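# Guide ring along buzz wire to green end untouched

## Task

Carry the ring along the wire to the green section at its far end and leave it hanging there by itself. Nothing, the ring included, may ever touch the thin part of the wire; one touch means failure. Finish by releasing the ring and moving the gripper away, since a result the robot still holds in place does not count.

## Robot and tools

Robot: one 7-joint arm with a two-finger parallel gripper and a wrist camera. The fingers point along the gripper's +z axis and close along its y axis. end_effector_position is the spot between the finger pads when closed, roughly 2 cm short of the fingertips. Closing pushes the tips about 10 mm further along +z.

Scene frame: origin on the table surface under the arm base, +z up, +y to the left when facing along +x. Positions in metres, orientation as a quaternion (w, x, y, z). The base may be tilted against the table, and the reported hand position can be off, more so far from the base.

execute_actions takes "actions", a list holding zero or one item, plus an optional "pictures" boolean (images come by default).
- Empty list: no motion, just returns the current state.
- Motion: {"rows": [[...]], "steps": n}. n is 1 to 15 control steps of 1/30 s each (15 if omitted). Each row covers one step; if there are fewer rows than steps, the last row repeats. A row is a single list of 8 numbers for the one arm: seven absolute joint targets in radians, in the same order as the Joint positions line (waist, shoulder, upper arm roll, elbow, forearm roll, wrist pitch, wrist roll), then the gripper opening from -1 (closed) to +1 (fully open). These are target angles, not offsets. Stated ranges: waist -6.283 to 6.283, shoulder -2.059 to 2.094, upper arm roll -6.283 to 6.283, elbow -0.192 to 3.927, forearm roll -6.283 to 6.283, wrist pitch -1.693 to 3.142, wrist roll -6.283 to 6.283. A target beyond a range end by more than 0.010 rad, and further out than the joint currently is, gets the whole call refused, and nothing is sent. True ends may differ from these by up to 0.010 rad; a target beyond the true end is clipped there and the result says "joint sent to its limit" (possibly about an earlier action). No such line does not prove there is room left.
- Wait: {"steps": n} with no rows, n up to 300; returns once n steps have passed since the previous result, counting the time spent writing.

Motion limits: each joint target moves at most 3.14 rad/s, takes 0.16 s to reach that speed, and all joints are slowed together so they finish at once. Each step the commanded target stays within 0.623 rad of the measured angle, and if targets would put the gripper over 70 mm from where it is, all are pulled back toward current angles. So large moves need several calls. The arm keeps heading to the last row sent while the operator is thinking or waiting, until it has nearly stopped or a step is HELD; then only a new action moves it on. Fingers still in motion finish moving.

Result lines: the state line shows gripper pose and linear/angular velocities. Joint positions and Joint velocities list the seven joints (rad, rad/s) then the finger-pad gap (m, m/s; 0.084 m fully open). grip_measured is the measured opening on the same -1..1 scale as commands. "joint command not followed" means a clearance check altered or blocked targets (mounting blocks and posts count as the arm). HELD marks steps where a row was not sent in full. A TORQUE FAULT happens when contact torque hits a joint's load limit (waist 47.5, shoulder 47.5, upper arm roll 28.5, elbow 28.5, forearm roll 28.5, wrist pitch 19, wrist roll 19 N m, held weight included): the arm backs that joint off slightly, stops for 10 s and drops the rest of the call. MOTOR HOT appears from 65 °C while holding loads; at 80 °C an OVER-TEMPERATURE FAULT brakes the arm until it cools. Avoid both stops.

Gripping: to hold the ring, keep commanding an opening well below grip_measured; a larger gap squeezes harder, up to about 24 N per pad for objects up to about 6 cm. -1 gives full force on parts about 0.5 mm thick or more. Sending back the read grip_measured still presses lightly. Close gently, since a fast close can press too hard and even spring the fingers open.

What to avoid: any contact of ring or gripper with the thin wire; knocking anything off the table; drops, slips, slams, hard hits or hard pushes. Moving smoothly with little effort is better. Loose objects may occasionally get a brief shove from outside. At the end the ring must rest on the green part unaided, then open and withdraw.

Cameras: cam_head_left, cam_head_right, cam_wrist, each 504x504, returned in that order. Calibration (K, distortion, T_world_to_cam mapping scene frame to camera frame) is given per camera; fixed cameras may be off by a couple of degrees and several millimetres, and the wrist camera pose follows the reported joints. Results list cameras whose numbers changed.

zoom_image: {"camera": name, "region": [x0, y0, x1, y1]} in pixels of that camera's latest image, origin top-left, at most 504 by 504; returns an enlarged view. Useful for checking ring-to-wire clearance.

show_instructions: no arguments; shows the scene's reference pages. Moves nothing.

finished_scene: {"scene": number of the current scene}; ends it irreversibly, grades it and gives the next task if any. Replying without any tool call ends everything.

Each tool is called after ">>>" by a JSON object that holds its "op" and its "data", one argument or row to a line.

Reference images:

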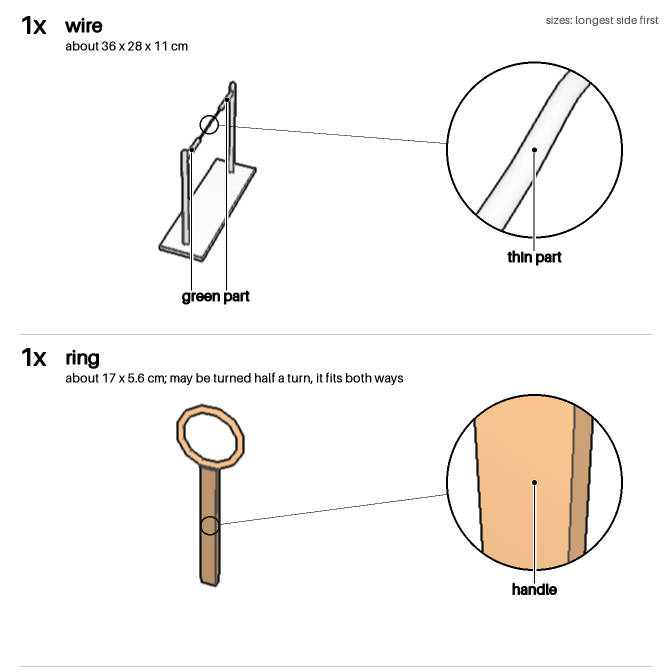

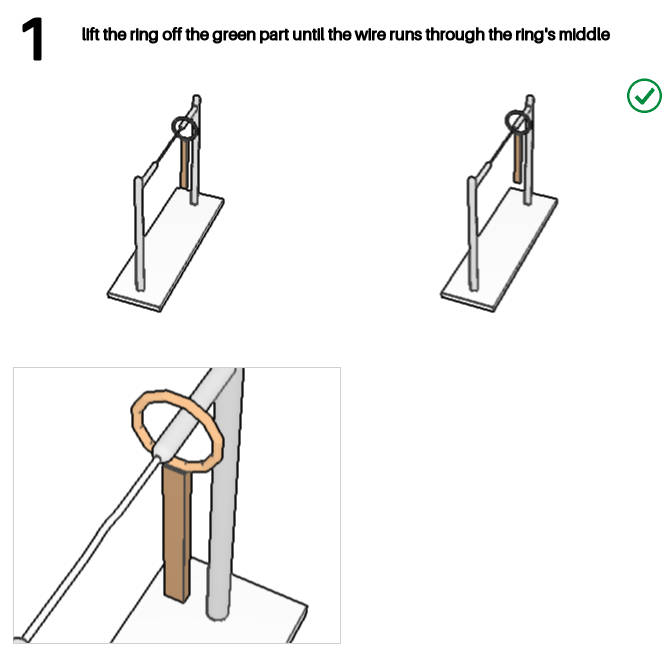

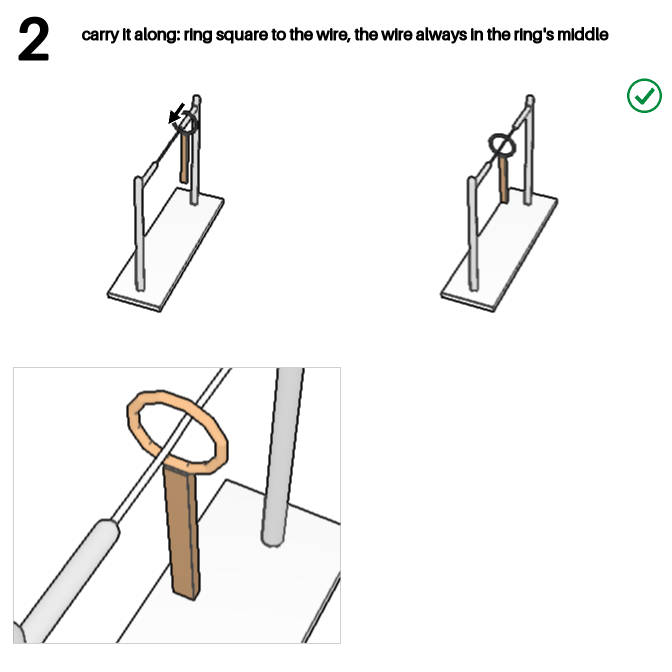

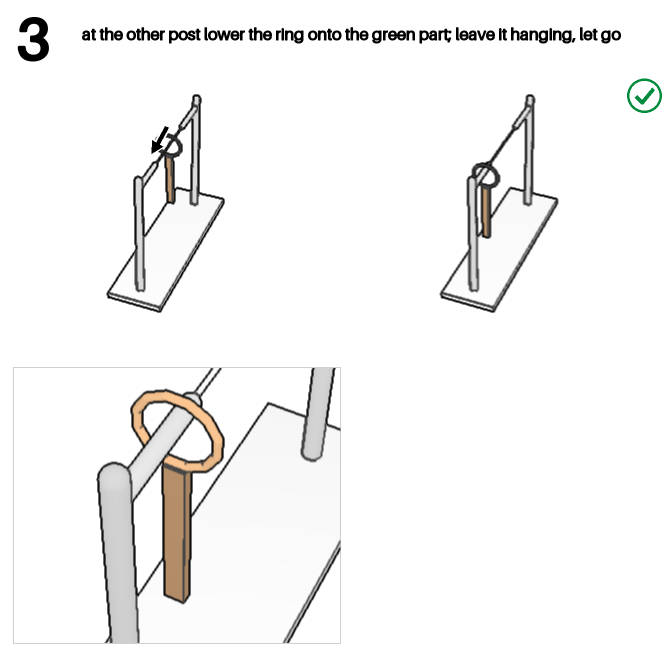

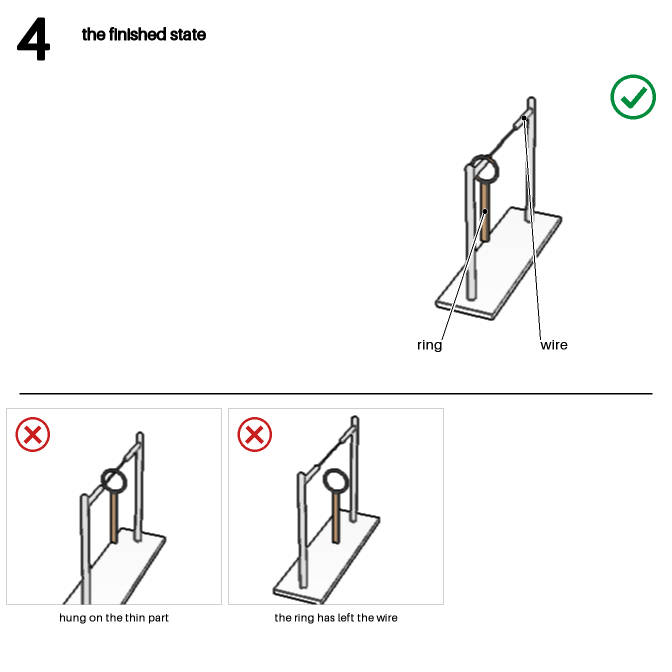

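## Session

>>> {"op": "execute_actions", "data": {
  "actions": []
}}

Scene clock: 0.00 s of 4600.00 s.
end_effector_position=(+0.2611, -0.2834, +0.2420) grip_measured=+1.00 end_effector_quat_wxyz=(+0.082, +0.086, +0.988, +0.095) end_effector_velocity=(+0.001, +0.000, +0.001) end_effector_angular_velocity=(-0.002, -0.001, +0.003)
Joint positions: [-0.994 -0.128  0.059  0.708  0.33   0.91   2.15   0.084]
Joint velocities: [ 0.002 -0.001  0.     0.001 -0.    -0.    -0.    -0.   ]

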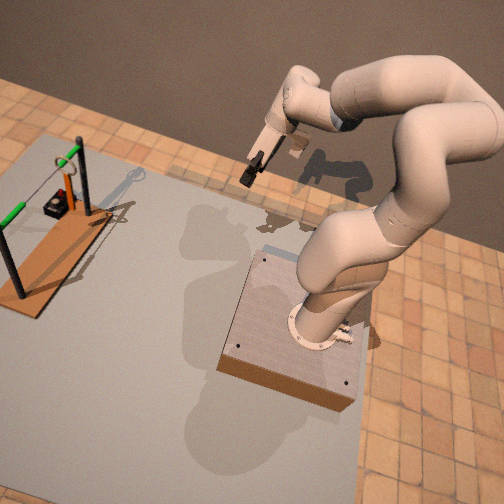

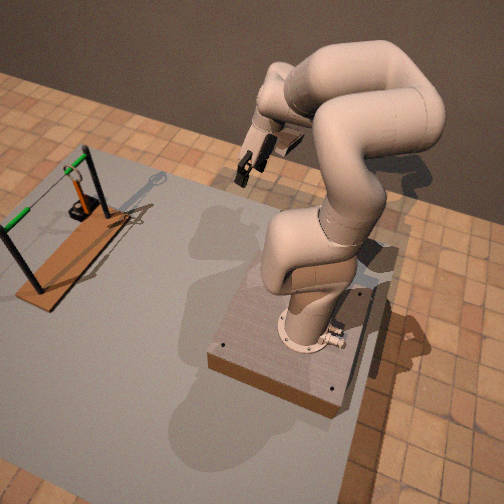

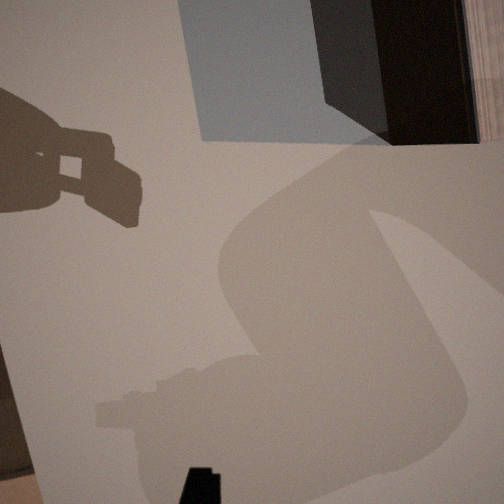

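>>> {"op": "zoom_image", "data": {
  "camera": "cam_head_left",
  "region": [0, 120, 200, 320]
}}

>>> {"op": "zoom_image", "data": {
  "camera": "cam_head_right",
  "region": [0, 120, 200, 320]
}}

Region (0, 120, 200, 320) of cam_head_left's 504x504 image, scaled by 2.520, with more detail than that image has.

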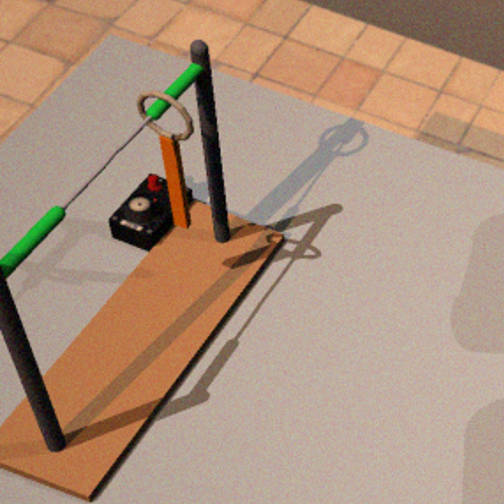

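Region (0, 120, 200, 320) of cam_head_right's 504x504 image, scaled by 2.520, with more detail than that image has.

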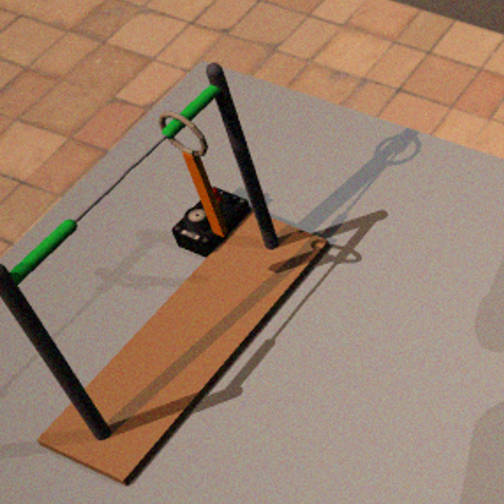

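>>> {"op": "execute_actions", "data": {
  "actions": [
    {"rows": [[-0.19,0.923,0,0.809,0,-1.314,0,0.2]], "steps": 15}
  ],
  "pictures": false
}}

>>> {"op": "execute_actions", "data": {
  "actions": [
    {"steps": 60}
  ]
}}

Scene clock: 24.13 s of 4600.00 s.
end_effector_position=(+0.3446, -0.2482, +0.1426) grip_measured=+0.19 end_effector_quat_wxyz=(+0.037, -0.245, +0.968, +0.038) end_effector_velocity=(+0.164, +0.136, -0.248) end_effector_angular_velocity=(-0.263, +0.030, +1.488)
Joint positions: [-0.677  0.194  0.034  0.752  0.187  0.588  1.828  0.052]
Joint velocities: [ 0.653  0.75  -0.042  0.076 -0.249 -0.748 -0.749 -0.   ]
Steps of this call (steps 1 to 90: nothing new was sent; then 20.63 s passed at rest; steps 91 to 105: all 15 steps of this action). Readings (joint positions):
91: [-0.994 -0.128 0.059 0.708 0.330 0.910 2.150]
92: [-0.992 -0.126 0.059 0.709 0.329 0.907 2.147]
94: [-0.961 -0.095 0.052 0.716 0.311 0.873 2.113]
98: [-0.845 0.021 0.047 0.731 0.254 0.762 2.002]
105: the state above

Scene clock: 34.67 s of 4600.00 s.
end_effector_position=(+0.4211, -0.1851, +0.0400) grip_measured=+0.19 end_effector_quat_wxyz=(+0.036, -0.595, +0.801, -0.051) end_effector_velocity=(+0.001, +0.000, +0.001) end_effector_angular_velocity=(-0.000, -0.001, -0.000)
Joint positions: [-0.403  0.533  0.012  0.785  0.081  0.134  1.373  0.052]
Joint velocities: [ 0.001 -0.001  0.     0.001 -0.     0.     0.001 -0.   ]
TORQUE FAULT: the external load on joint 2 (shoulder) reached its load limit, and the arm stopped for 10 seconds. The arm's remaining commands of this call were not run. Joint 2 (shoulder) moved back by up to 3 degrees. The arm holds there, with its grip as last carried out, and accepts commands again: back off and push less far. The arm stops again, at the same cost, whenever a joint's load reaches its limit.
The stop began at step 16 of this call (marked STOPPED below). From that step on the arm followed nothing that you had sent. Nothing is kept back now, and the robot has no last target.
Steps of this call (steps 1 to 15: the robot went on to your last target; steps 16 to 316: the stop). Readings (joint positions):
1: [-0.656 0.220 0.033 0.755 0.179 0.563 1.803]
2: [-0.635 0.245 0.031 0.757 0.171 0.537 1.777]
4: [-0.595 0.297 0.029 0.762 0.155 0.485 1.725]
8: [-0.524 0.405 0.024 0.770 0.128 0.376 1.616]
16: [-0.399 0.584 0.014 0.793 0.080 0.129 1.371] STOPPED
316: the state above
camera_calibration (this result's frames):
cam_wrist: T_world_to_cam=[[-0.950716, 0.285003, -0.122119, 0.491705], [0.284141, 0.958462, 0.0247911, 0.115736], [0.124112, -0.0111296, -0.992206, 0.119829], [0, 0, 0, 1]] pos_world=[0.419714, -0.249732, 0.176072]

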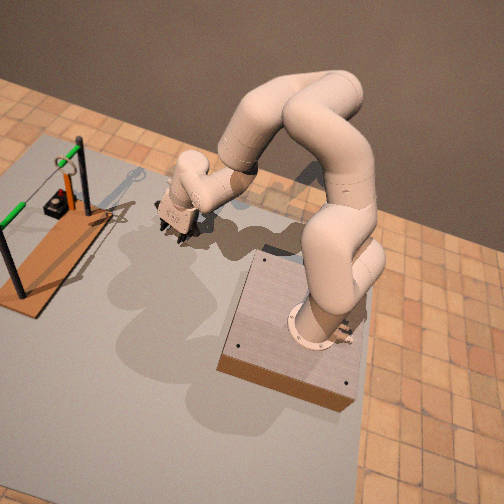

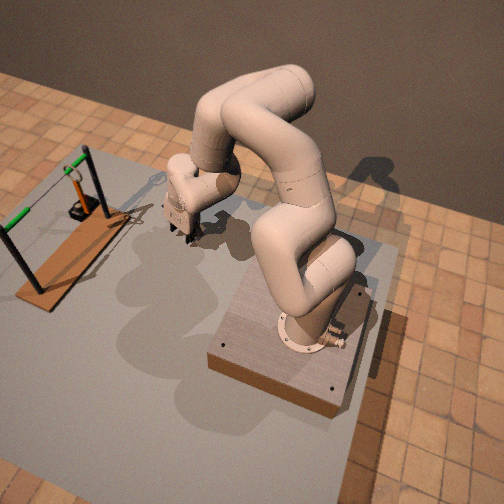

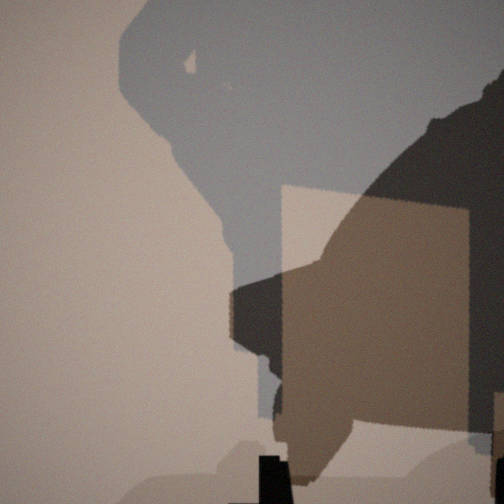

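>>> {"op": "execute_actions", "data": {
  "actions": [
    {"rows": [[-0.40,0.45,0,0.70,0,-0.9,0,0.2]], "steps": 15}
  ],
  "pictures": false
}}

>>> {"op": "execute_actions", "data": {
  "actions": [
    {"steps": 30}
  ],
  "pictures": false
}}

>>> {"op": "execute_actions", "data": {
  "actions": [
    {"rows": [[-0.19,0.923,0,0.809,0,-1.314,0,0.2]], "steps": 15}
  ],
  "pictures": false
}}

>>> {"op": "execute_actions", "data": {
  "actions": [
    {"steps": 25}
  ]
}}

Scene clock: 37.70 s of 4600.00 s.
end_effector_position=(+0.5090, -0.2288, +0.1437) grip_measured=+0.19 end_effector_quat_wxyz=(-0.063, +0.763, -0.552, +0.330) end_effector_velocity=(+0.168, -0.071, +0.313) end_effector_angular_velocity=(-1.433, -0.843, +1.181)
Joint positions: [-0.401  0.476  0.004  0.728  0.026 -0.428  0.81   0.052]
Joint velocities: [ 0.004 -0.079 -0.012 -0.079 -0.078 -1.371 -1.441  0.   ]
Steps of this call (steps 1 to 76: nothing new was sent; steps 77 to 91: all 15 steps of this action). Readings (joint positions):
77: [-0.403 0.533 0.012 0.785 0.081 0.134 1.373]
78: [-0.403 0.532 0.012 0.784 0.081 0.131 1.371]
80: [-0.403 0.529 0.012 0.779 0.076 0.096 1.335]
84: [-0.402 0.503 0.008 0.755 0.052 -0.096 1.143]
91: the state above

Scene clock: 38.70 s of 4600.00 s.
end_effector_position=(+0.5434, -0.2404, +0.2630) grip_measured=+0.19 end_effector_quat_wxyz=(+0.116, +0.820, -0.172, +0.534) end_effector_velocity=(+0.001, +0.000, +0.000) end_effector_angular_velocity=(-0.003, -0.000, +0.002)
Joint positions: [-0.4    0.45  -0.     0.7    0.    -0.9    0.     0.052]
Joint velocities: [ 0.001  0.001 -0.     0.001  0.    -0.001 -0.003 -0.   ]
Steps of this call (steps 1 to 30: the robot went on to your last target). Readings (joint positions):
1: [-0.401 0.474 0.004 0.725 0.024 -0.473 0.761]
2: [-0.401 0.471 0.003 0.723 0.021 -0.517 0.709]
4: [-0.401 0.467 0.002 0.718 0.017 -0.603 0.593]
8: [-0.400 0.458 0.001 0.708 0.008 -0.760 0.308]
30: the state above

Scene clock: 39.20 s of 4600.00 s.
end_effector_position=(+0.5587, -0.1454, +0.1617) grip_measured=+0.19 end_effector_quat_wxyz=(+0.074, +0.821, -0.104, +0.556) end_effector_velocity=(-0.028, +0.235, -0.238) end_effector_angular_velocity=(-0.015, -0.067, +0.383)
Joint positions: [-0.238  0.815  0.     0.784 -0.    -1.219  0.     0.052]
Joint velocities: [ 0.378  0.847  0.006  0.188 -0.001 -0.731 -0.    -0.   ]
Steps of this call (steps 1 to 15: all 15 steps of this action). Readings (joint positions):
1: [-0.400 0.450 -0.000 0.700 0.000 -0.900 0.000]
2: [-0.399 0.452 -0.000 0.701 0.000 -0.902 0.000]
4: [-0.386 0.483 -0.003 0.711 0.001 -0.934 0.000]
8: [-0.328 0.612 0.001 0.736 -0.000 -1.040 0.000]
15: the state above

Scene clock: 40.03 s of 4600.00 s.
end_effector_position=(+0.5530, -0.1167, +0.1328) grip_measured=+0.19 end_effector_quat_wxyz=(+0.062, +0.820, -0.084, +0.563) end_effector_velocity=(-0.000, +0.001, -0.000) end_effector_angular_velocity=(+0.001, +0.001, +0.002)
Joint positions: [-0.19   0.923 -0.     0.809  0.    -1.314  0.     0.052]
Joint velocities: [ 0.002  0.     0.    -0.001 -0.    -0.     0.     0.   ]
Steps of this call (steps 1 to 25: the robot went on to your last target). Readings (joint positions):
1: [-0.226 0.843 0.001 0.790 -0.000 -1.242 0.000]
2: [-0.215 0.866 0.001 0.794 -0.000 -1.261 0.000]
4: [-0.202 0.895 0.002 0.800 -0.000 -1.287 -0.000]
8: [-0.194 0.915 -0.000 0.807 0.000 -1.308 0.000]
25: the state above
camera_calibration (this result's frames):
cam_wrist: T_world_to_cam=[[-0.208624, -0.977953, 0.00919139, 0.0338208], [-0.378192, 0.0720046, -0.922923, 0.39913], [0.901913, -0.19602, -0.384876, -0.336104], [0, 0, 0, 1]] pos_world=[0.46114, -0.0615473, 0.238697]

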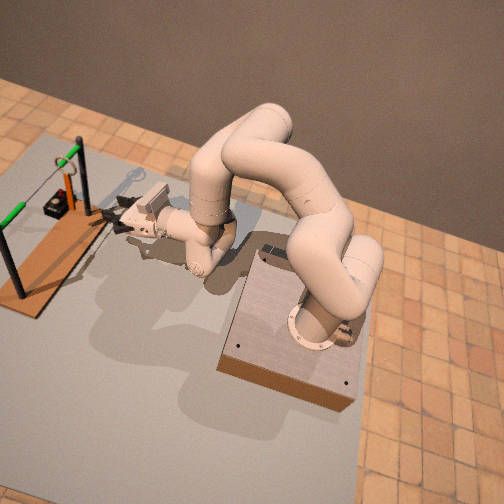

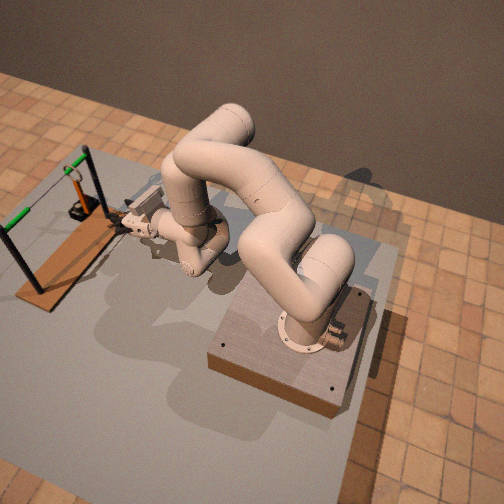

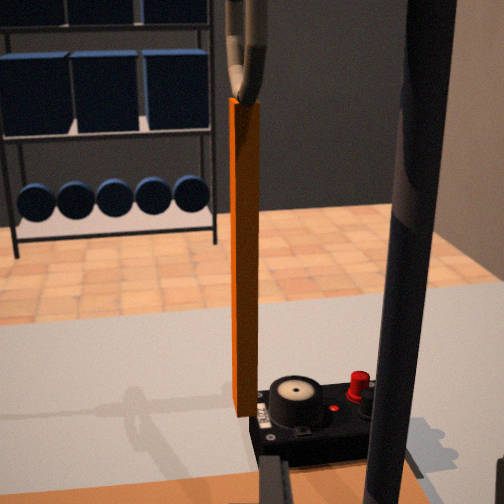

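>>> {"op": "execute_actions", "data": {
  "actions": [
    {"rows": [[-0.139,0.9535,0,0.989,0,-1.1645,0,0.2]], "steps": 15}
  ],
  "pictures": false
}}

>>> {"op": "execute_actions", "data": {
  "actions": [
    {"steps": 10}
  ]
}}

>>> {"op": "zoom_image", "data": {
  "camera": "cam_head_right",
  "region": [0, 120, 200, 320]
}}

Scene clock: 56.53 s of 4600.00 s.
end_effector_position=(+0.6116, -0.0978, +0.1337) grip_measured=+0.19 end_effector_quat_wxyz=(+0.048, +0.822, -0.063, +0.564) end_effector_velocity=(+0.010, +0.001, +0.001) end_effector_angular_velocity=(-0.001, +0.002, +0.004)
Joint positions: [-0.14   0.953 -0.     0.985  0.    -1.167  0.     0.052]
Joint velocities: [ 0.005  0.004 -0.002  0.031  0.     0.029  0.    -0.   ]
Steps of this call (steps 1 to 15: the robot went on to your last target; steps 16 to 90: nothing new was sent; then 13.00 s passed at rest; steps 91 to 105: all 15 steps of this action). Readings (joint positions):
91: [-0.190 0.923 -0.000 0.809 0.000 -1.314 0.000]
92: [-0.189 0.923 -0.000 0.811 0.000 -1.312 0.000]
94: [-0.181 0.930 -0.002 0.841 0.000 -1.283 0.000]
98: [-0.149 0.946 0.002 0.952 -0.000 -1.199 -0.000]
105: the state above

Scene clock: 56.87 s of 4600.00 s.
end_effector_position=(+0.6130, -0.0970, +0.1341) grip_measured=+0.19 end_effector_quat_wxyz=(+0.047, +0.822, -0.063, +0.564) end_effector_velocity=(+0.000, -0.000, +0.000) end_effector_angular_velocity=(-0.001, +0.000, +0.001)
Joint positions: [-0.139  0.953 -0.     0.989  0.    -1.165  0.     0.052]
Joint velocities: [-0.     0.     0.     0.001 -0.     0.001 -0.002 -0.   ]
Steps of this call (steps 1 to 10: the robot went on to your last target). Readings (joint positions):
1: [-0.140 0.953 -0.000 0.986 0.000 -1.167 0.000]
2: [-0.140 0.953 -0.000 0.987 0.000 -1.166 0.000]
4: [-0.139 0.953 -0.000 0.988 0.000 -1.165 0.000]
8: [-0.139 0.953 -0.000 0.988 0.000 -1.165 0.000]
10: the state above
camera_calibration (this result's frames):
cam_wrist: T_world_to_cam=[[-0.158556, -0.987305, 0.00941701, 0.0338943], [-0.382041, 0.0525536, -0.92265, 0.421981], [0.910442, -0.14989, -0.385524, -0.386516], [0, 0, 0, 1]] pos_world=[0.518489, -0.0466472, 0.240011]

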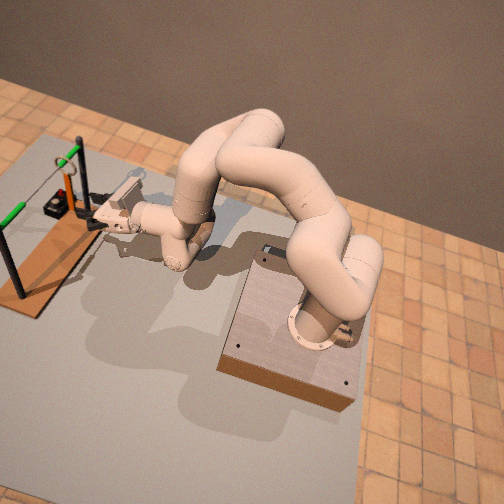

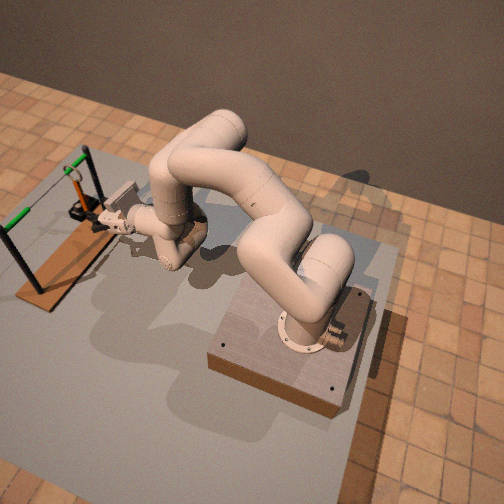

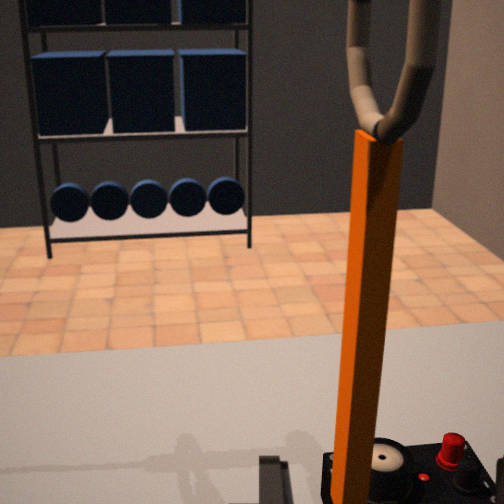

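Region (0, 120, 200, 320) of cam_head_right's 504x504 image, scaled by 2.520, with more detail than that image has.

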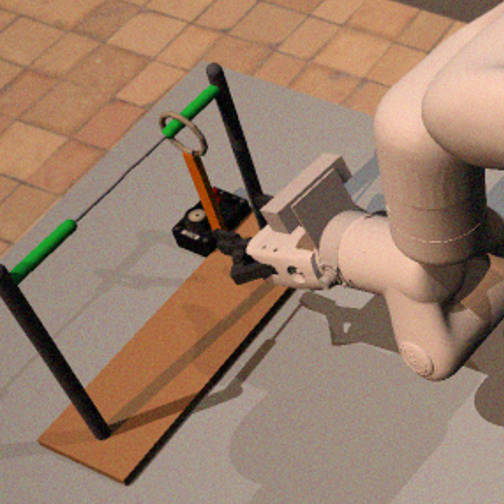

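>>> {"op": "execute_actions", "data": {
  "actions": [
    {"rows": [[-0.140,1.0233,0,1.256,0,-0.967,0,0.2]], "steps": 15}
  ],
  "pictures": false
}}

>>> {"op": "execute_actions", "data": {
  "actions": [
    {"steps": 12}
  ]
}}

>>> {"op": "zoom_image", "data": {
  "camera": "cam_head_right",
  "region": [0, 120, 200, 320]
}}

>>> {"op": "zoom_image", "data": {
  "camera": "cam_head_left",
  "region": [0, 120, 200, 320]
}}

Scene clock: 64.90 s of 4600.00 s.
end_effector_position=(+0.6831, -0.1087, +0.1387) grip_measured=+0.19 end_effector_quat_wxyz=(+0.048, +0.822, -0.063, +0.564) end_effector_velocity=(+0.012, -0.001, -0.006) end_effector_angular_velocity=(+0.003, +0.016, +0.001)
Joint positions: [-0.14   1.022  0.     1.249 -0.    -0.972 -0.     0.052]
Joint velocities: [0.002 0.023 0.    0.055 0.    0.049 0.001 0.   ]
Steps of this call (steps 1 to 15: the robot went on to your last target; steps 16 to 90: nothing new was sent; then 4.53 s passed at rest; steps 91 to 105: all 15 steps of this action). Readings (joint positions):
91: [-0.139 0.954 0.000 0.989 0.000 -1.164 -0.000]
92: [-0.139 0.954 -0.000 0.991 -0.000 -1.163 -0.000]
94: [-0.139 0.964 -0.000 1.023 -0.000 -1.136 -0.000]
98: [-0.140 1.003 0.000 1.181 0.000 -1.025 0.000]
105: the state above

Scene clock: 65.30 s of 4600.00 s.
end_effector_position=(+0.6850, -0.1090, +0.1393) grip_measured=+0.19 end_effector_quat_wxyz=(+0.048, +0.822, -0.063, +0.564) end_effector_velocity=(+0.001, +0.000, +0.001) end_effector_angular_velocity=(+0.000, -0.001, +0.000)
Joint positions: [-0.14   1.023 -0.     1.256 -0.    -0.967 -0.     0.052]
Joint velocities: [ 0.     0.    -0.     0.002  0.     0.001  0.001 -0.   ]
Steps of this call (steps 1 to 12: the robot went on to your last target). Readings (joint positions):
1: [-0.140 1.022 0.000 1.251 -0.000 -0.970 -0.000]
2: [-0.140 1.023 0.000 1.252 -0.000 -0.969 -0.000]
4: [-0.140 1.023 0.000 1.254 -0.000 -0.968 -0.000]
8: [-0.140 1.023 -0.000 1.255 -0.000 -0.967 -0.000]
12: the state above
camera_calibration (this result's frames):
cam_wrist: T_world_to_cam=[[-0.15936, -0.987176, 0.009367, 0.0340317], [-0.382244, 0.0529519, -0.922543, 0.45512], [0.910217, -0.150597, -0.38578, -0.451703], [0, 0, 0, 1]] pos_world=[0.590538, -0.0585293, 0.245291]

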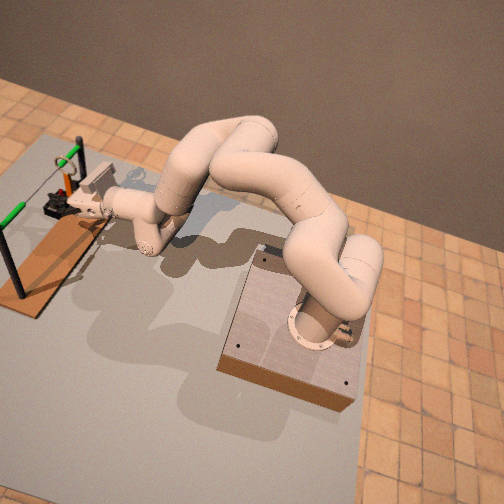

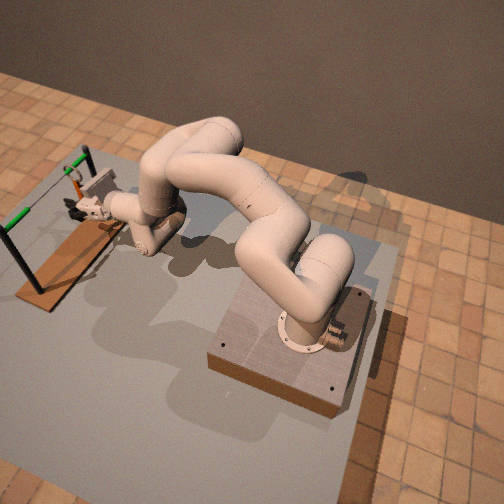

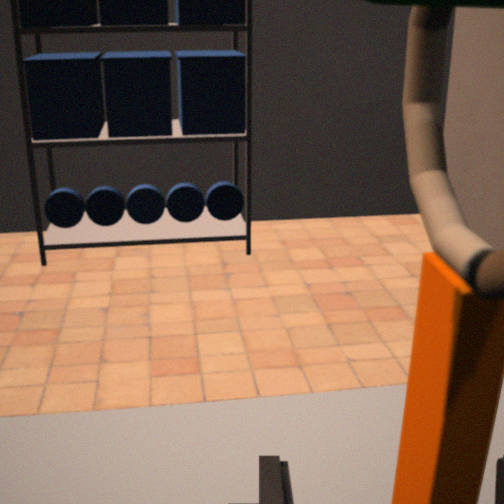

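Region (0, 120, 200, 320) of cam_head_right's 504x504 image, scaled by 2.520, with more detail than that image has.

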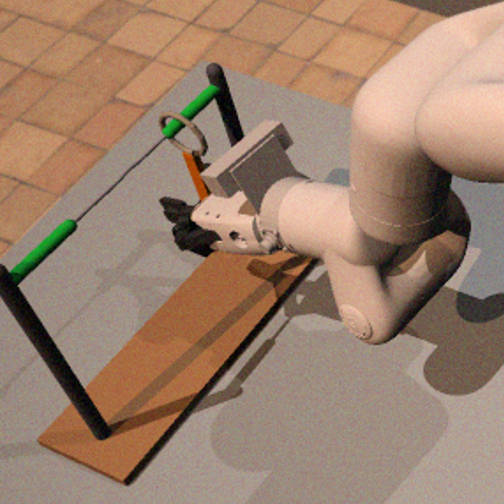

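Region (0, 120, 200, 320) of cam_head_left's 504x504 image, scaled by 2.520, with more detail than that image has.

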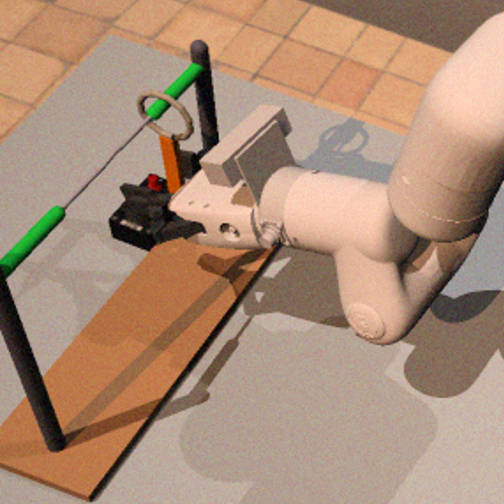

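>>> {"op": "execute_actions", "data": {
  "actions": [
    {"rows": [[-0.153,1.0233,0,1.256,0,-0.967,0,0.2]], "steps": 12}
  ],
  "pictures": false
}}

>>> {"op": "execute_actions", "data": {
  "actions": [
    {"rows": [[-0.153,1.0233,0,1.256,0,-0.967,0,0.0],[-0.153,1.0233,0,1.256,0,-0.967,0,-0.2],[-0.153,1.0233,0,1.256,0,-0.967,0,-0.4],[-0.153,1.0233,0,1.256,0,-0.967,0,-0.5],[-0.153,1.0233,0,1.256,0,-0.967,0,-0.6],[-0.153,1.0233,0,1.256,0,-0.967,0,-0.7],[-0.153,1.0233,0,1.256,0,-0.967,0,-0.8],[-0.153,1.0233,0,1.256,0,-0.967,0,-0.9],[-0.153,1.0233,0,1.256,0,-0.967,0,-1]], "steps": 15}
  ],
  "pictures": false
}}

>>> {"op": "execute_actions", "data": {
  "actions": [
    {"steps": 15}
  ]
}}

>>> {"op": "zoom_image", "data": {
  "camera": "cam_head_left",
  "region": [0, 120, 200, 320]
}}

Scene clock: 70.80 s of 4600.00 s.
end_effector_position=(+0.6836, -0.1175, +0.1395) grip_measured=+0.19 end_effector_quat_wxyz=(+0.051, +0.821, -0.068, +0.564) end_effector_velocity=(+0.001, +0.002, +0.001) end_effector_angular_velocity=(+0.003, -0.002, +0.003)
Joint positions: [-0.153  1.023  0.     1.256 -0.    -0.967 -0.     0.052]
Joint velocities: [-0.001 -0.     0.005  0.001 -0.001  0.    -0.     0.   ]
Steps of this call (steps 1 to 15: the robot went on to your last target; steps 16 to 90: nothing new was sent; then 2.10 s passed at rest; steps 91 to 102: all 12 steps of this action). Readings (joint positions):
91: [-0.140 1.023 0.000 1.256 0.000 -0.967 0.000]
92: [-0.141 1.023 0.000 1.256 -0.000 -0.967 -0.000]
94: [-0.145 1.023 0.001 1.256 -0.000 -0.967 -0.000]
98: [-0.152 1.023 -0.001 1.256 0.000 -0.967 0.000]
102: the state above

Scene clock: 71.30 s of 4600.00 s.
end_effector_position=(+0.6835, -0.1178, +0.1394) grip_measured=-0.82 end_effector_quat_wxyz=(+0.051, +0.822, -0.068, +0.564) end_effector_velocity=(+0.000, +0.000, +0.001) end_effector_angular_velocity=(-0.001, -0.001, +0.001)
Joint positions: [-0.153  1.023  0.     1.256 -0.    -0.967 -0.     0.008]
Joint velocities: [ 0.    -0.002  0.    -0.001 -0.    -0.001 -0.001  0.   ]
Steps of this call (steps 1 to 15: all 15 steps of this action). Readings (joint positions):
1: [-0.153 1.023 0.000 1.256 -0.000 -0.967 -0.000]
2: [-0.153 1.023 0.000 1.256 -0.000 -0.967 -0.000]
4: [-0.153 1.023 0.000 1.256 -0.000 -0.967 -0.000]
8: [-0.153 1.023 0.000 1.256 0.000 -0.967 -0.000]
15: the state above

Scene clock: 71.80 s of 4600.00 s.
end_effector_position=(+0.6836, -0.1179, +0.1395) grip_measured=-0.82 end_effector_quat_wxyz=(+0.051, +0.821, -0.068, +0.564) end_effector_velocity=(-0.001, -0.000, -0.001) end_effector_angular_velocity=(-0.001, +0.003, +0.000)
Joint positions: [-0.153  1.023  0.     1.256 -0.    -0.967 -0.     0.008]
Joint velocities: [-0.     0.    -0.    -0.002 -0.     0.001 -0.001  0.   ]
Steps of this call (steps 1 to 15: the robot went on to your last target). Readings (joint positions):
1: [-0.153 1.023 0.000 1.256 -0.000 -0.967 -0.000]
2: [-0.153 1.023 0.000 1.256 -0.000 -0.967 -0.000]
4: [-0.153 1.023 0.000 1.256 -0.000 -0.967 -0.000]
8: [-0.153 1.023 0.000 1.256 -0.000 -0.967 -0.000]
15: the state above
The arm was judged still, so your last target was given up. Only a new action makes it travel on or press farther. Fingers that are still opening or closing keep moving.
camera_calibration (this result's frames):
cam_wrist: T_world_to_cam=[[-0.172183, -0.985021, 0.00931414, 0.0340379], [-0.381289, 0.0579254, -0.922639, 0.455136], [0.90828, -0.162414, -0.385551, -0.451827], [0, 0, 0, 1]] pos_world=[0.589784, -0.0662187, 0.245407]

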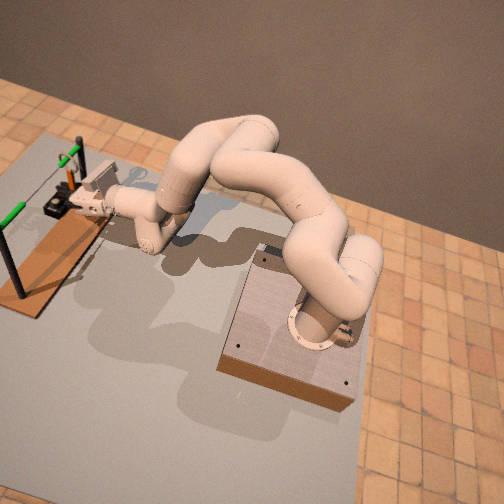

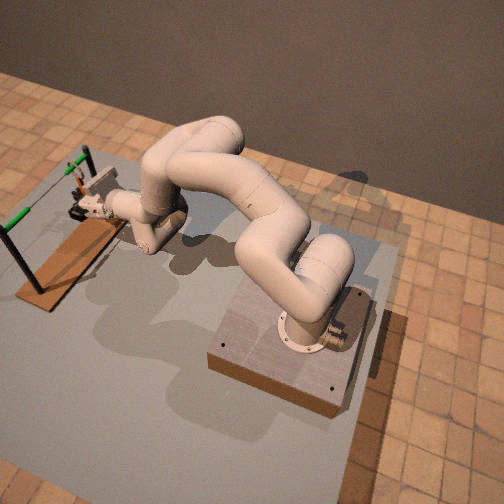

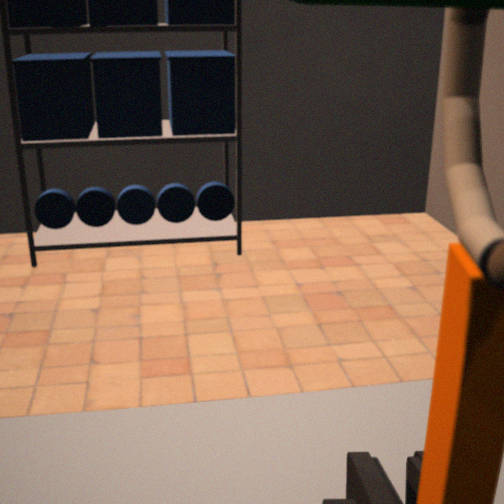

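Region (0, 120, 200, 320) of cam_head_left's 504x504 image, scaled by 2.520, with more detail than that image has.

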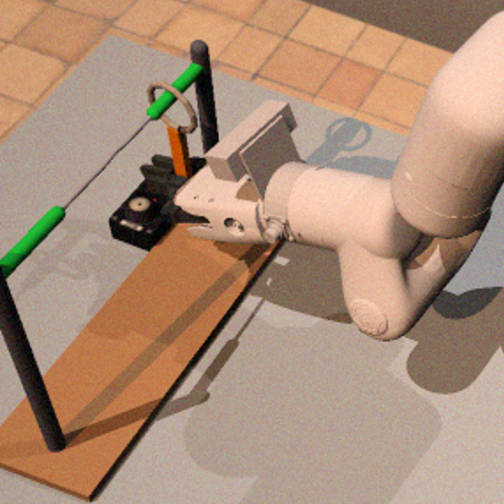

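>>> {"op": "execute_actions", "data": {
  "actions": [
    {"rows": [[-0.153,0.9722,0,1.2236,0,-0.9486,0,-1]], "steps": 15}
  ],
  "pictures": false
}}

>>> {"op": "execute_actions", "data": {
  "actions": [
    {"steps": 8}
  ]
}}

>>> {"op": "zoom_image", "data": {
  "camera": "cam_head_left",
  "region": [0, 120, 120, 240]
}}

>>> {"op": "zoom_image", "data": {
  "camera": "cam_head_right",
  "region": [0, 130, 120, 250]
}}

Scene clock: 77.77 s of 4600.00 s.
end_effector_position=(+0.6834, -0.1177, +0.1560) grip_measured=-0.82 end_effector_quat_wxyz=(+0.051, +0.822, -0.068, +0.564) end_effector_velocity=(+0.000, -0.001, +0.004) end_effector_angular_velocity=(-0.001, -0.002, -0.000)
Joint positions: [-0.153  0.973  0.     1.224 -0.    -0.949 -0.     0.008]
Joint velocities: [-0.001 -0.009 -0.    -0.004  0.     0.003 -0.001 -0.   ]
Steps of this call (steps 1 to 90: nothing new was sent; then 2.47 s passed at rest; steps 91 to 105: all 15 steps of this action). Readings (joint positions):
91: [-0.153 1.023 0.000 1.256 0.000 -0.967 -0.000]
92: [-0.153 1.022 0.000 1.255 0.000 -0.966 -0.000]
94: [-0.153 1.006 0.000 1.243 -0.000 -0.960 -0.000]
98: [-0.153 0.979 -0.000 1.230 0.000 -0.952 0.000]
105: the state above

Scene clock: 78.03 s of 4600.00 s.
end_effector_position=(+0.6835, -0.1177, +0.1564) grip_measured=-0.82 end_effector_quat_wxyz=(+0.051, +0.821, -0.068, +0.564) end_effector_velocity=(+0.000, -0.000, +0.001) end_effector_angular_velocity=(-0.001, -0.001, -0.000)
Joint positions: [-0.153  0.972  0.     1.224  0.    -0.949 -0.     0.008]
Joint velocities: [-0.    -0.002  0.     0.     0.     0.001 -0.001  0.   ]
Steps of this call (steps 1 to 8: the robot went on to your last target). Readings (joint positions):
1: [-0.153 0.973 0.000 1.224 -0.000 -0.949 -0.000]
2: [-0.153 0.973 0.000 1.224 -0.000 -0.949 -0.000]
4: [-0.153 0.973 0.000 1.224 0.000 -0.949 -0.000]
8: the state above
camera_calibration (this result's frames):
cam_wrist: T_world_to_cam=[[-0.172183, -0.985021, 0.00931281, 0.0340014], [-0.381134, 0.0578991, -0.922705, 0.470652], [0.908345, -0.162424, -0.385394, -0.445284], [0, 0, 0, 1]] pos_world=[0.589707, -0.0660829, 0.262347]

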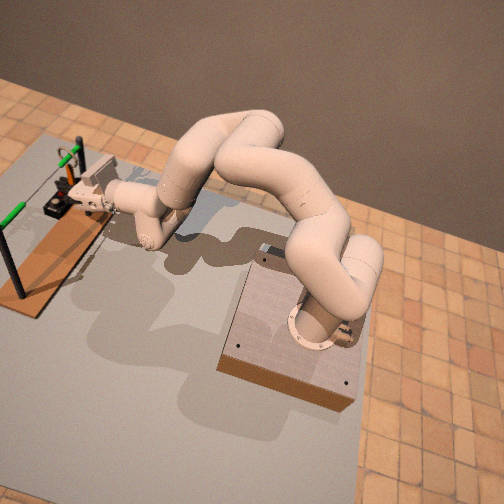

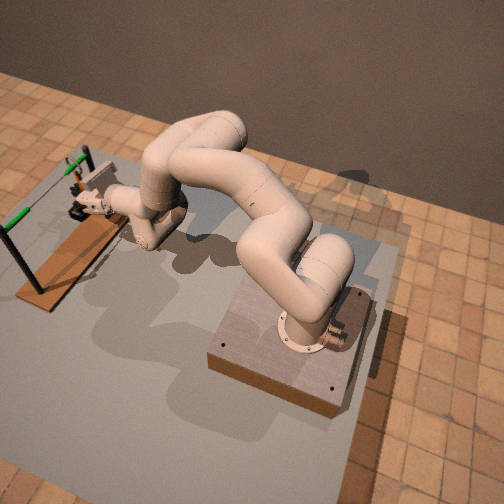

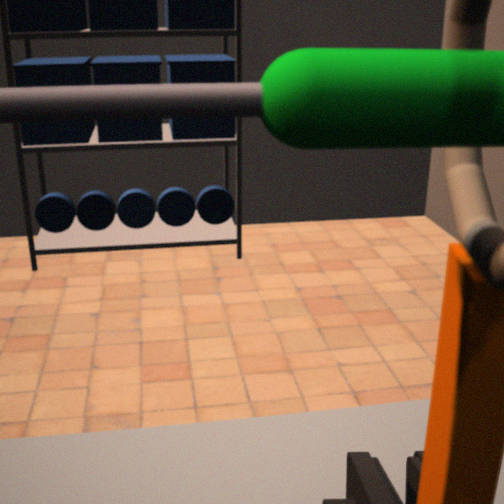

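Region (0, 120, 120, 240) of cam_head_left's 504x504 image, scaled by 4.200, with more detail than that image has.

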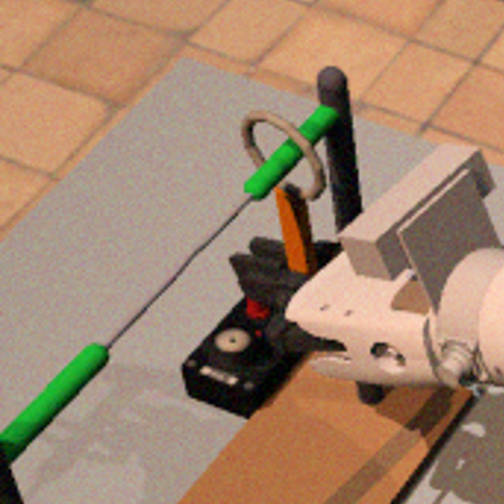

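Region (0, 130, 120, 250) of cam_head_right's 504x504 image, scaled by 4.200, with more detail than that image has.

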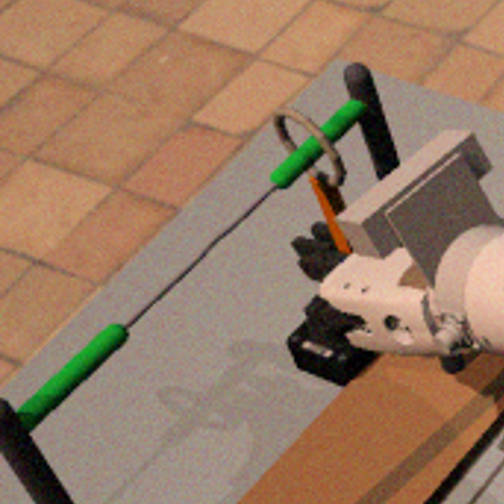

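>>> {"op": "execute_actions", "data": {
  "actions": [
    {"rows": [[-0.145,0.9724,0,1.221,0,-0.951,0,-1],[-0.137,0.9725,0,1.219,0,-0.954,0,-1],[-0.129,0.9726,0,1.216,0,-0.956,0,-1],[-0.121,0.9727,0,1.214,0,-0.959,0,-1],[-0.113,0.9728,0,1.211,0,-0.961,0,-1],[-0.105,0.9728,0,1.2093,0,-0.9635,0,-1],[-0.097,0.9728,0,1.2093,0,-0.9635,0,-1],[-0.09,0.9728,0,1.2093,0,-0.9635,0,-1]], "steps": 15}
  ]
}}

>>> {"op": "zoom_image", "data": {
  "camera": "cam_head_left",
  "region": [0, 120, 120, 240]
}}

>>> {"op": "zoom_image", "data": {
  "camera": "cam_head_right",
  "region": [0, 130, 120, 250]
}}

Scene clock: 89.97 s of 4600.00 s.
end_effector_position=(+0.6851, -0.0754, +0.1537) grip_measured=-0.82 end_effector_quat_wxyz=(+0.034, +0.823, -0.044, +0.565) end_effector_velocity=(+0.000, +0.007, +0.001) end_effector_angular_velocity=(-0.015, -0.003, +0.013)
Joint positions: [-0.093  0.973  0.001  1.21  -0.    -0.963 -0.     0.008]
Joint velocities: [ 0.026 -0.001 -0.018 -0.003  0.003 -0.007 -0.    -0.   ]
Steps of this call (steps 1 to 15: the robot went on to your last target; steps 16 to 90: nothing new was sent; then 8.43 s passed at rest; steps 91 to 105: all 15 steps of this action). Readings (joint positions):
91: [-0.153 0.972 -0.000 1.224 0.000 -0.949 0.000]
92: [-0.153 0.972 -0.000 1.223 0.000 -0.949 0.000]
94: [-0.148 0.972 -0.001 1.222 0.000 -0.951 0.000]
98: [-0.125 0.973 -0.000 1.215 0.000 -0.957 0.000]
105: the state above
camera_calibration (this result's frames):
cam_wrist: T_world_to_cam=[[-0.112039, -0.993665, 0.00883691, 0.0341723], [-0.384228, 0.0351181, -0.92257, 0.466713], [0.916415, -0.106759, -0.385728, -0.442134], [0, 0, 0, 1]] pos_world=[0.588331, -0.029636, 0.25973]

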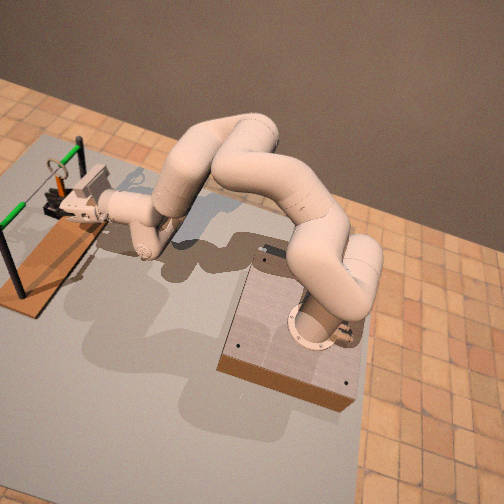

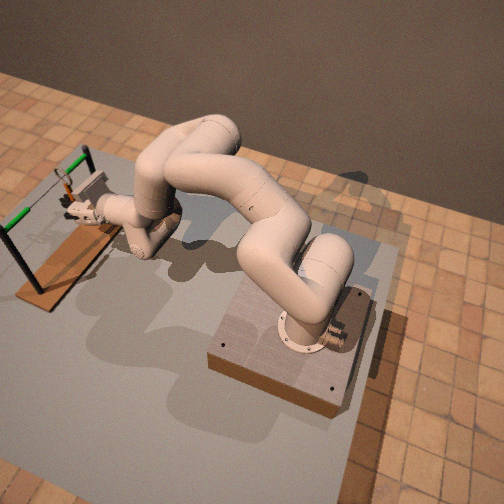

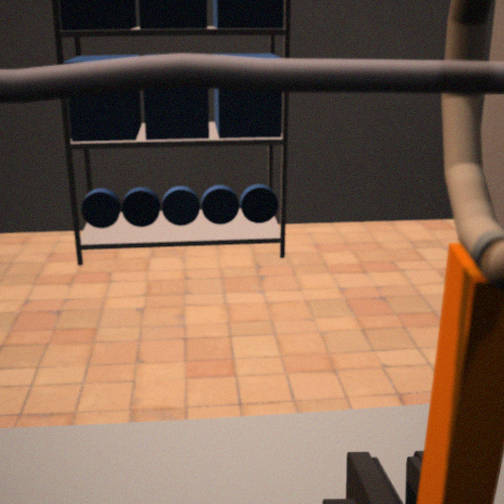

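Region (0, 120, 120, 240) of cam_head_left's 504x504 image, scaled by 4.200, with more detail than that image has.

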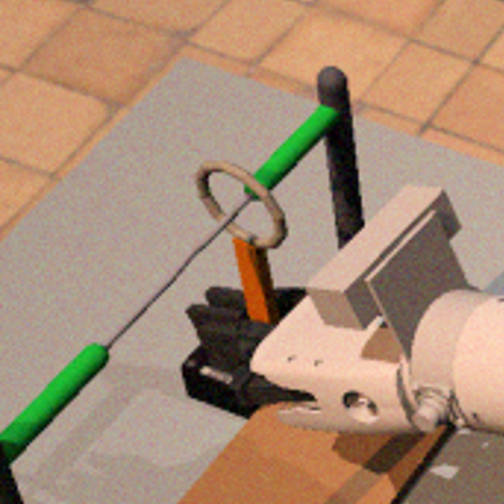

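Region (0, 130, 120, 250) of cam_head_right's 504x504 image, scaled by 4.200, with more detail than that image has.

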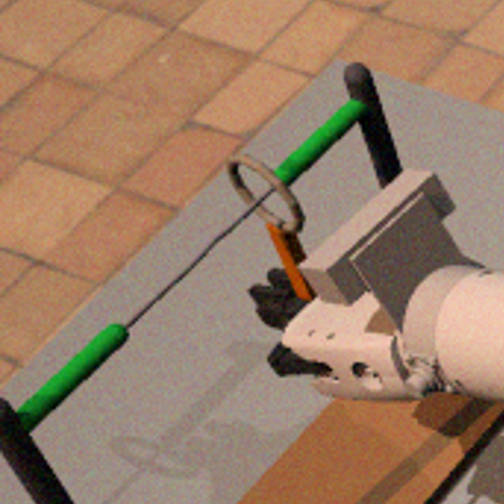

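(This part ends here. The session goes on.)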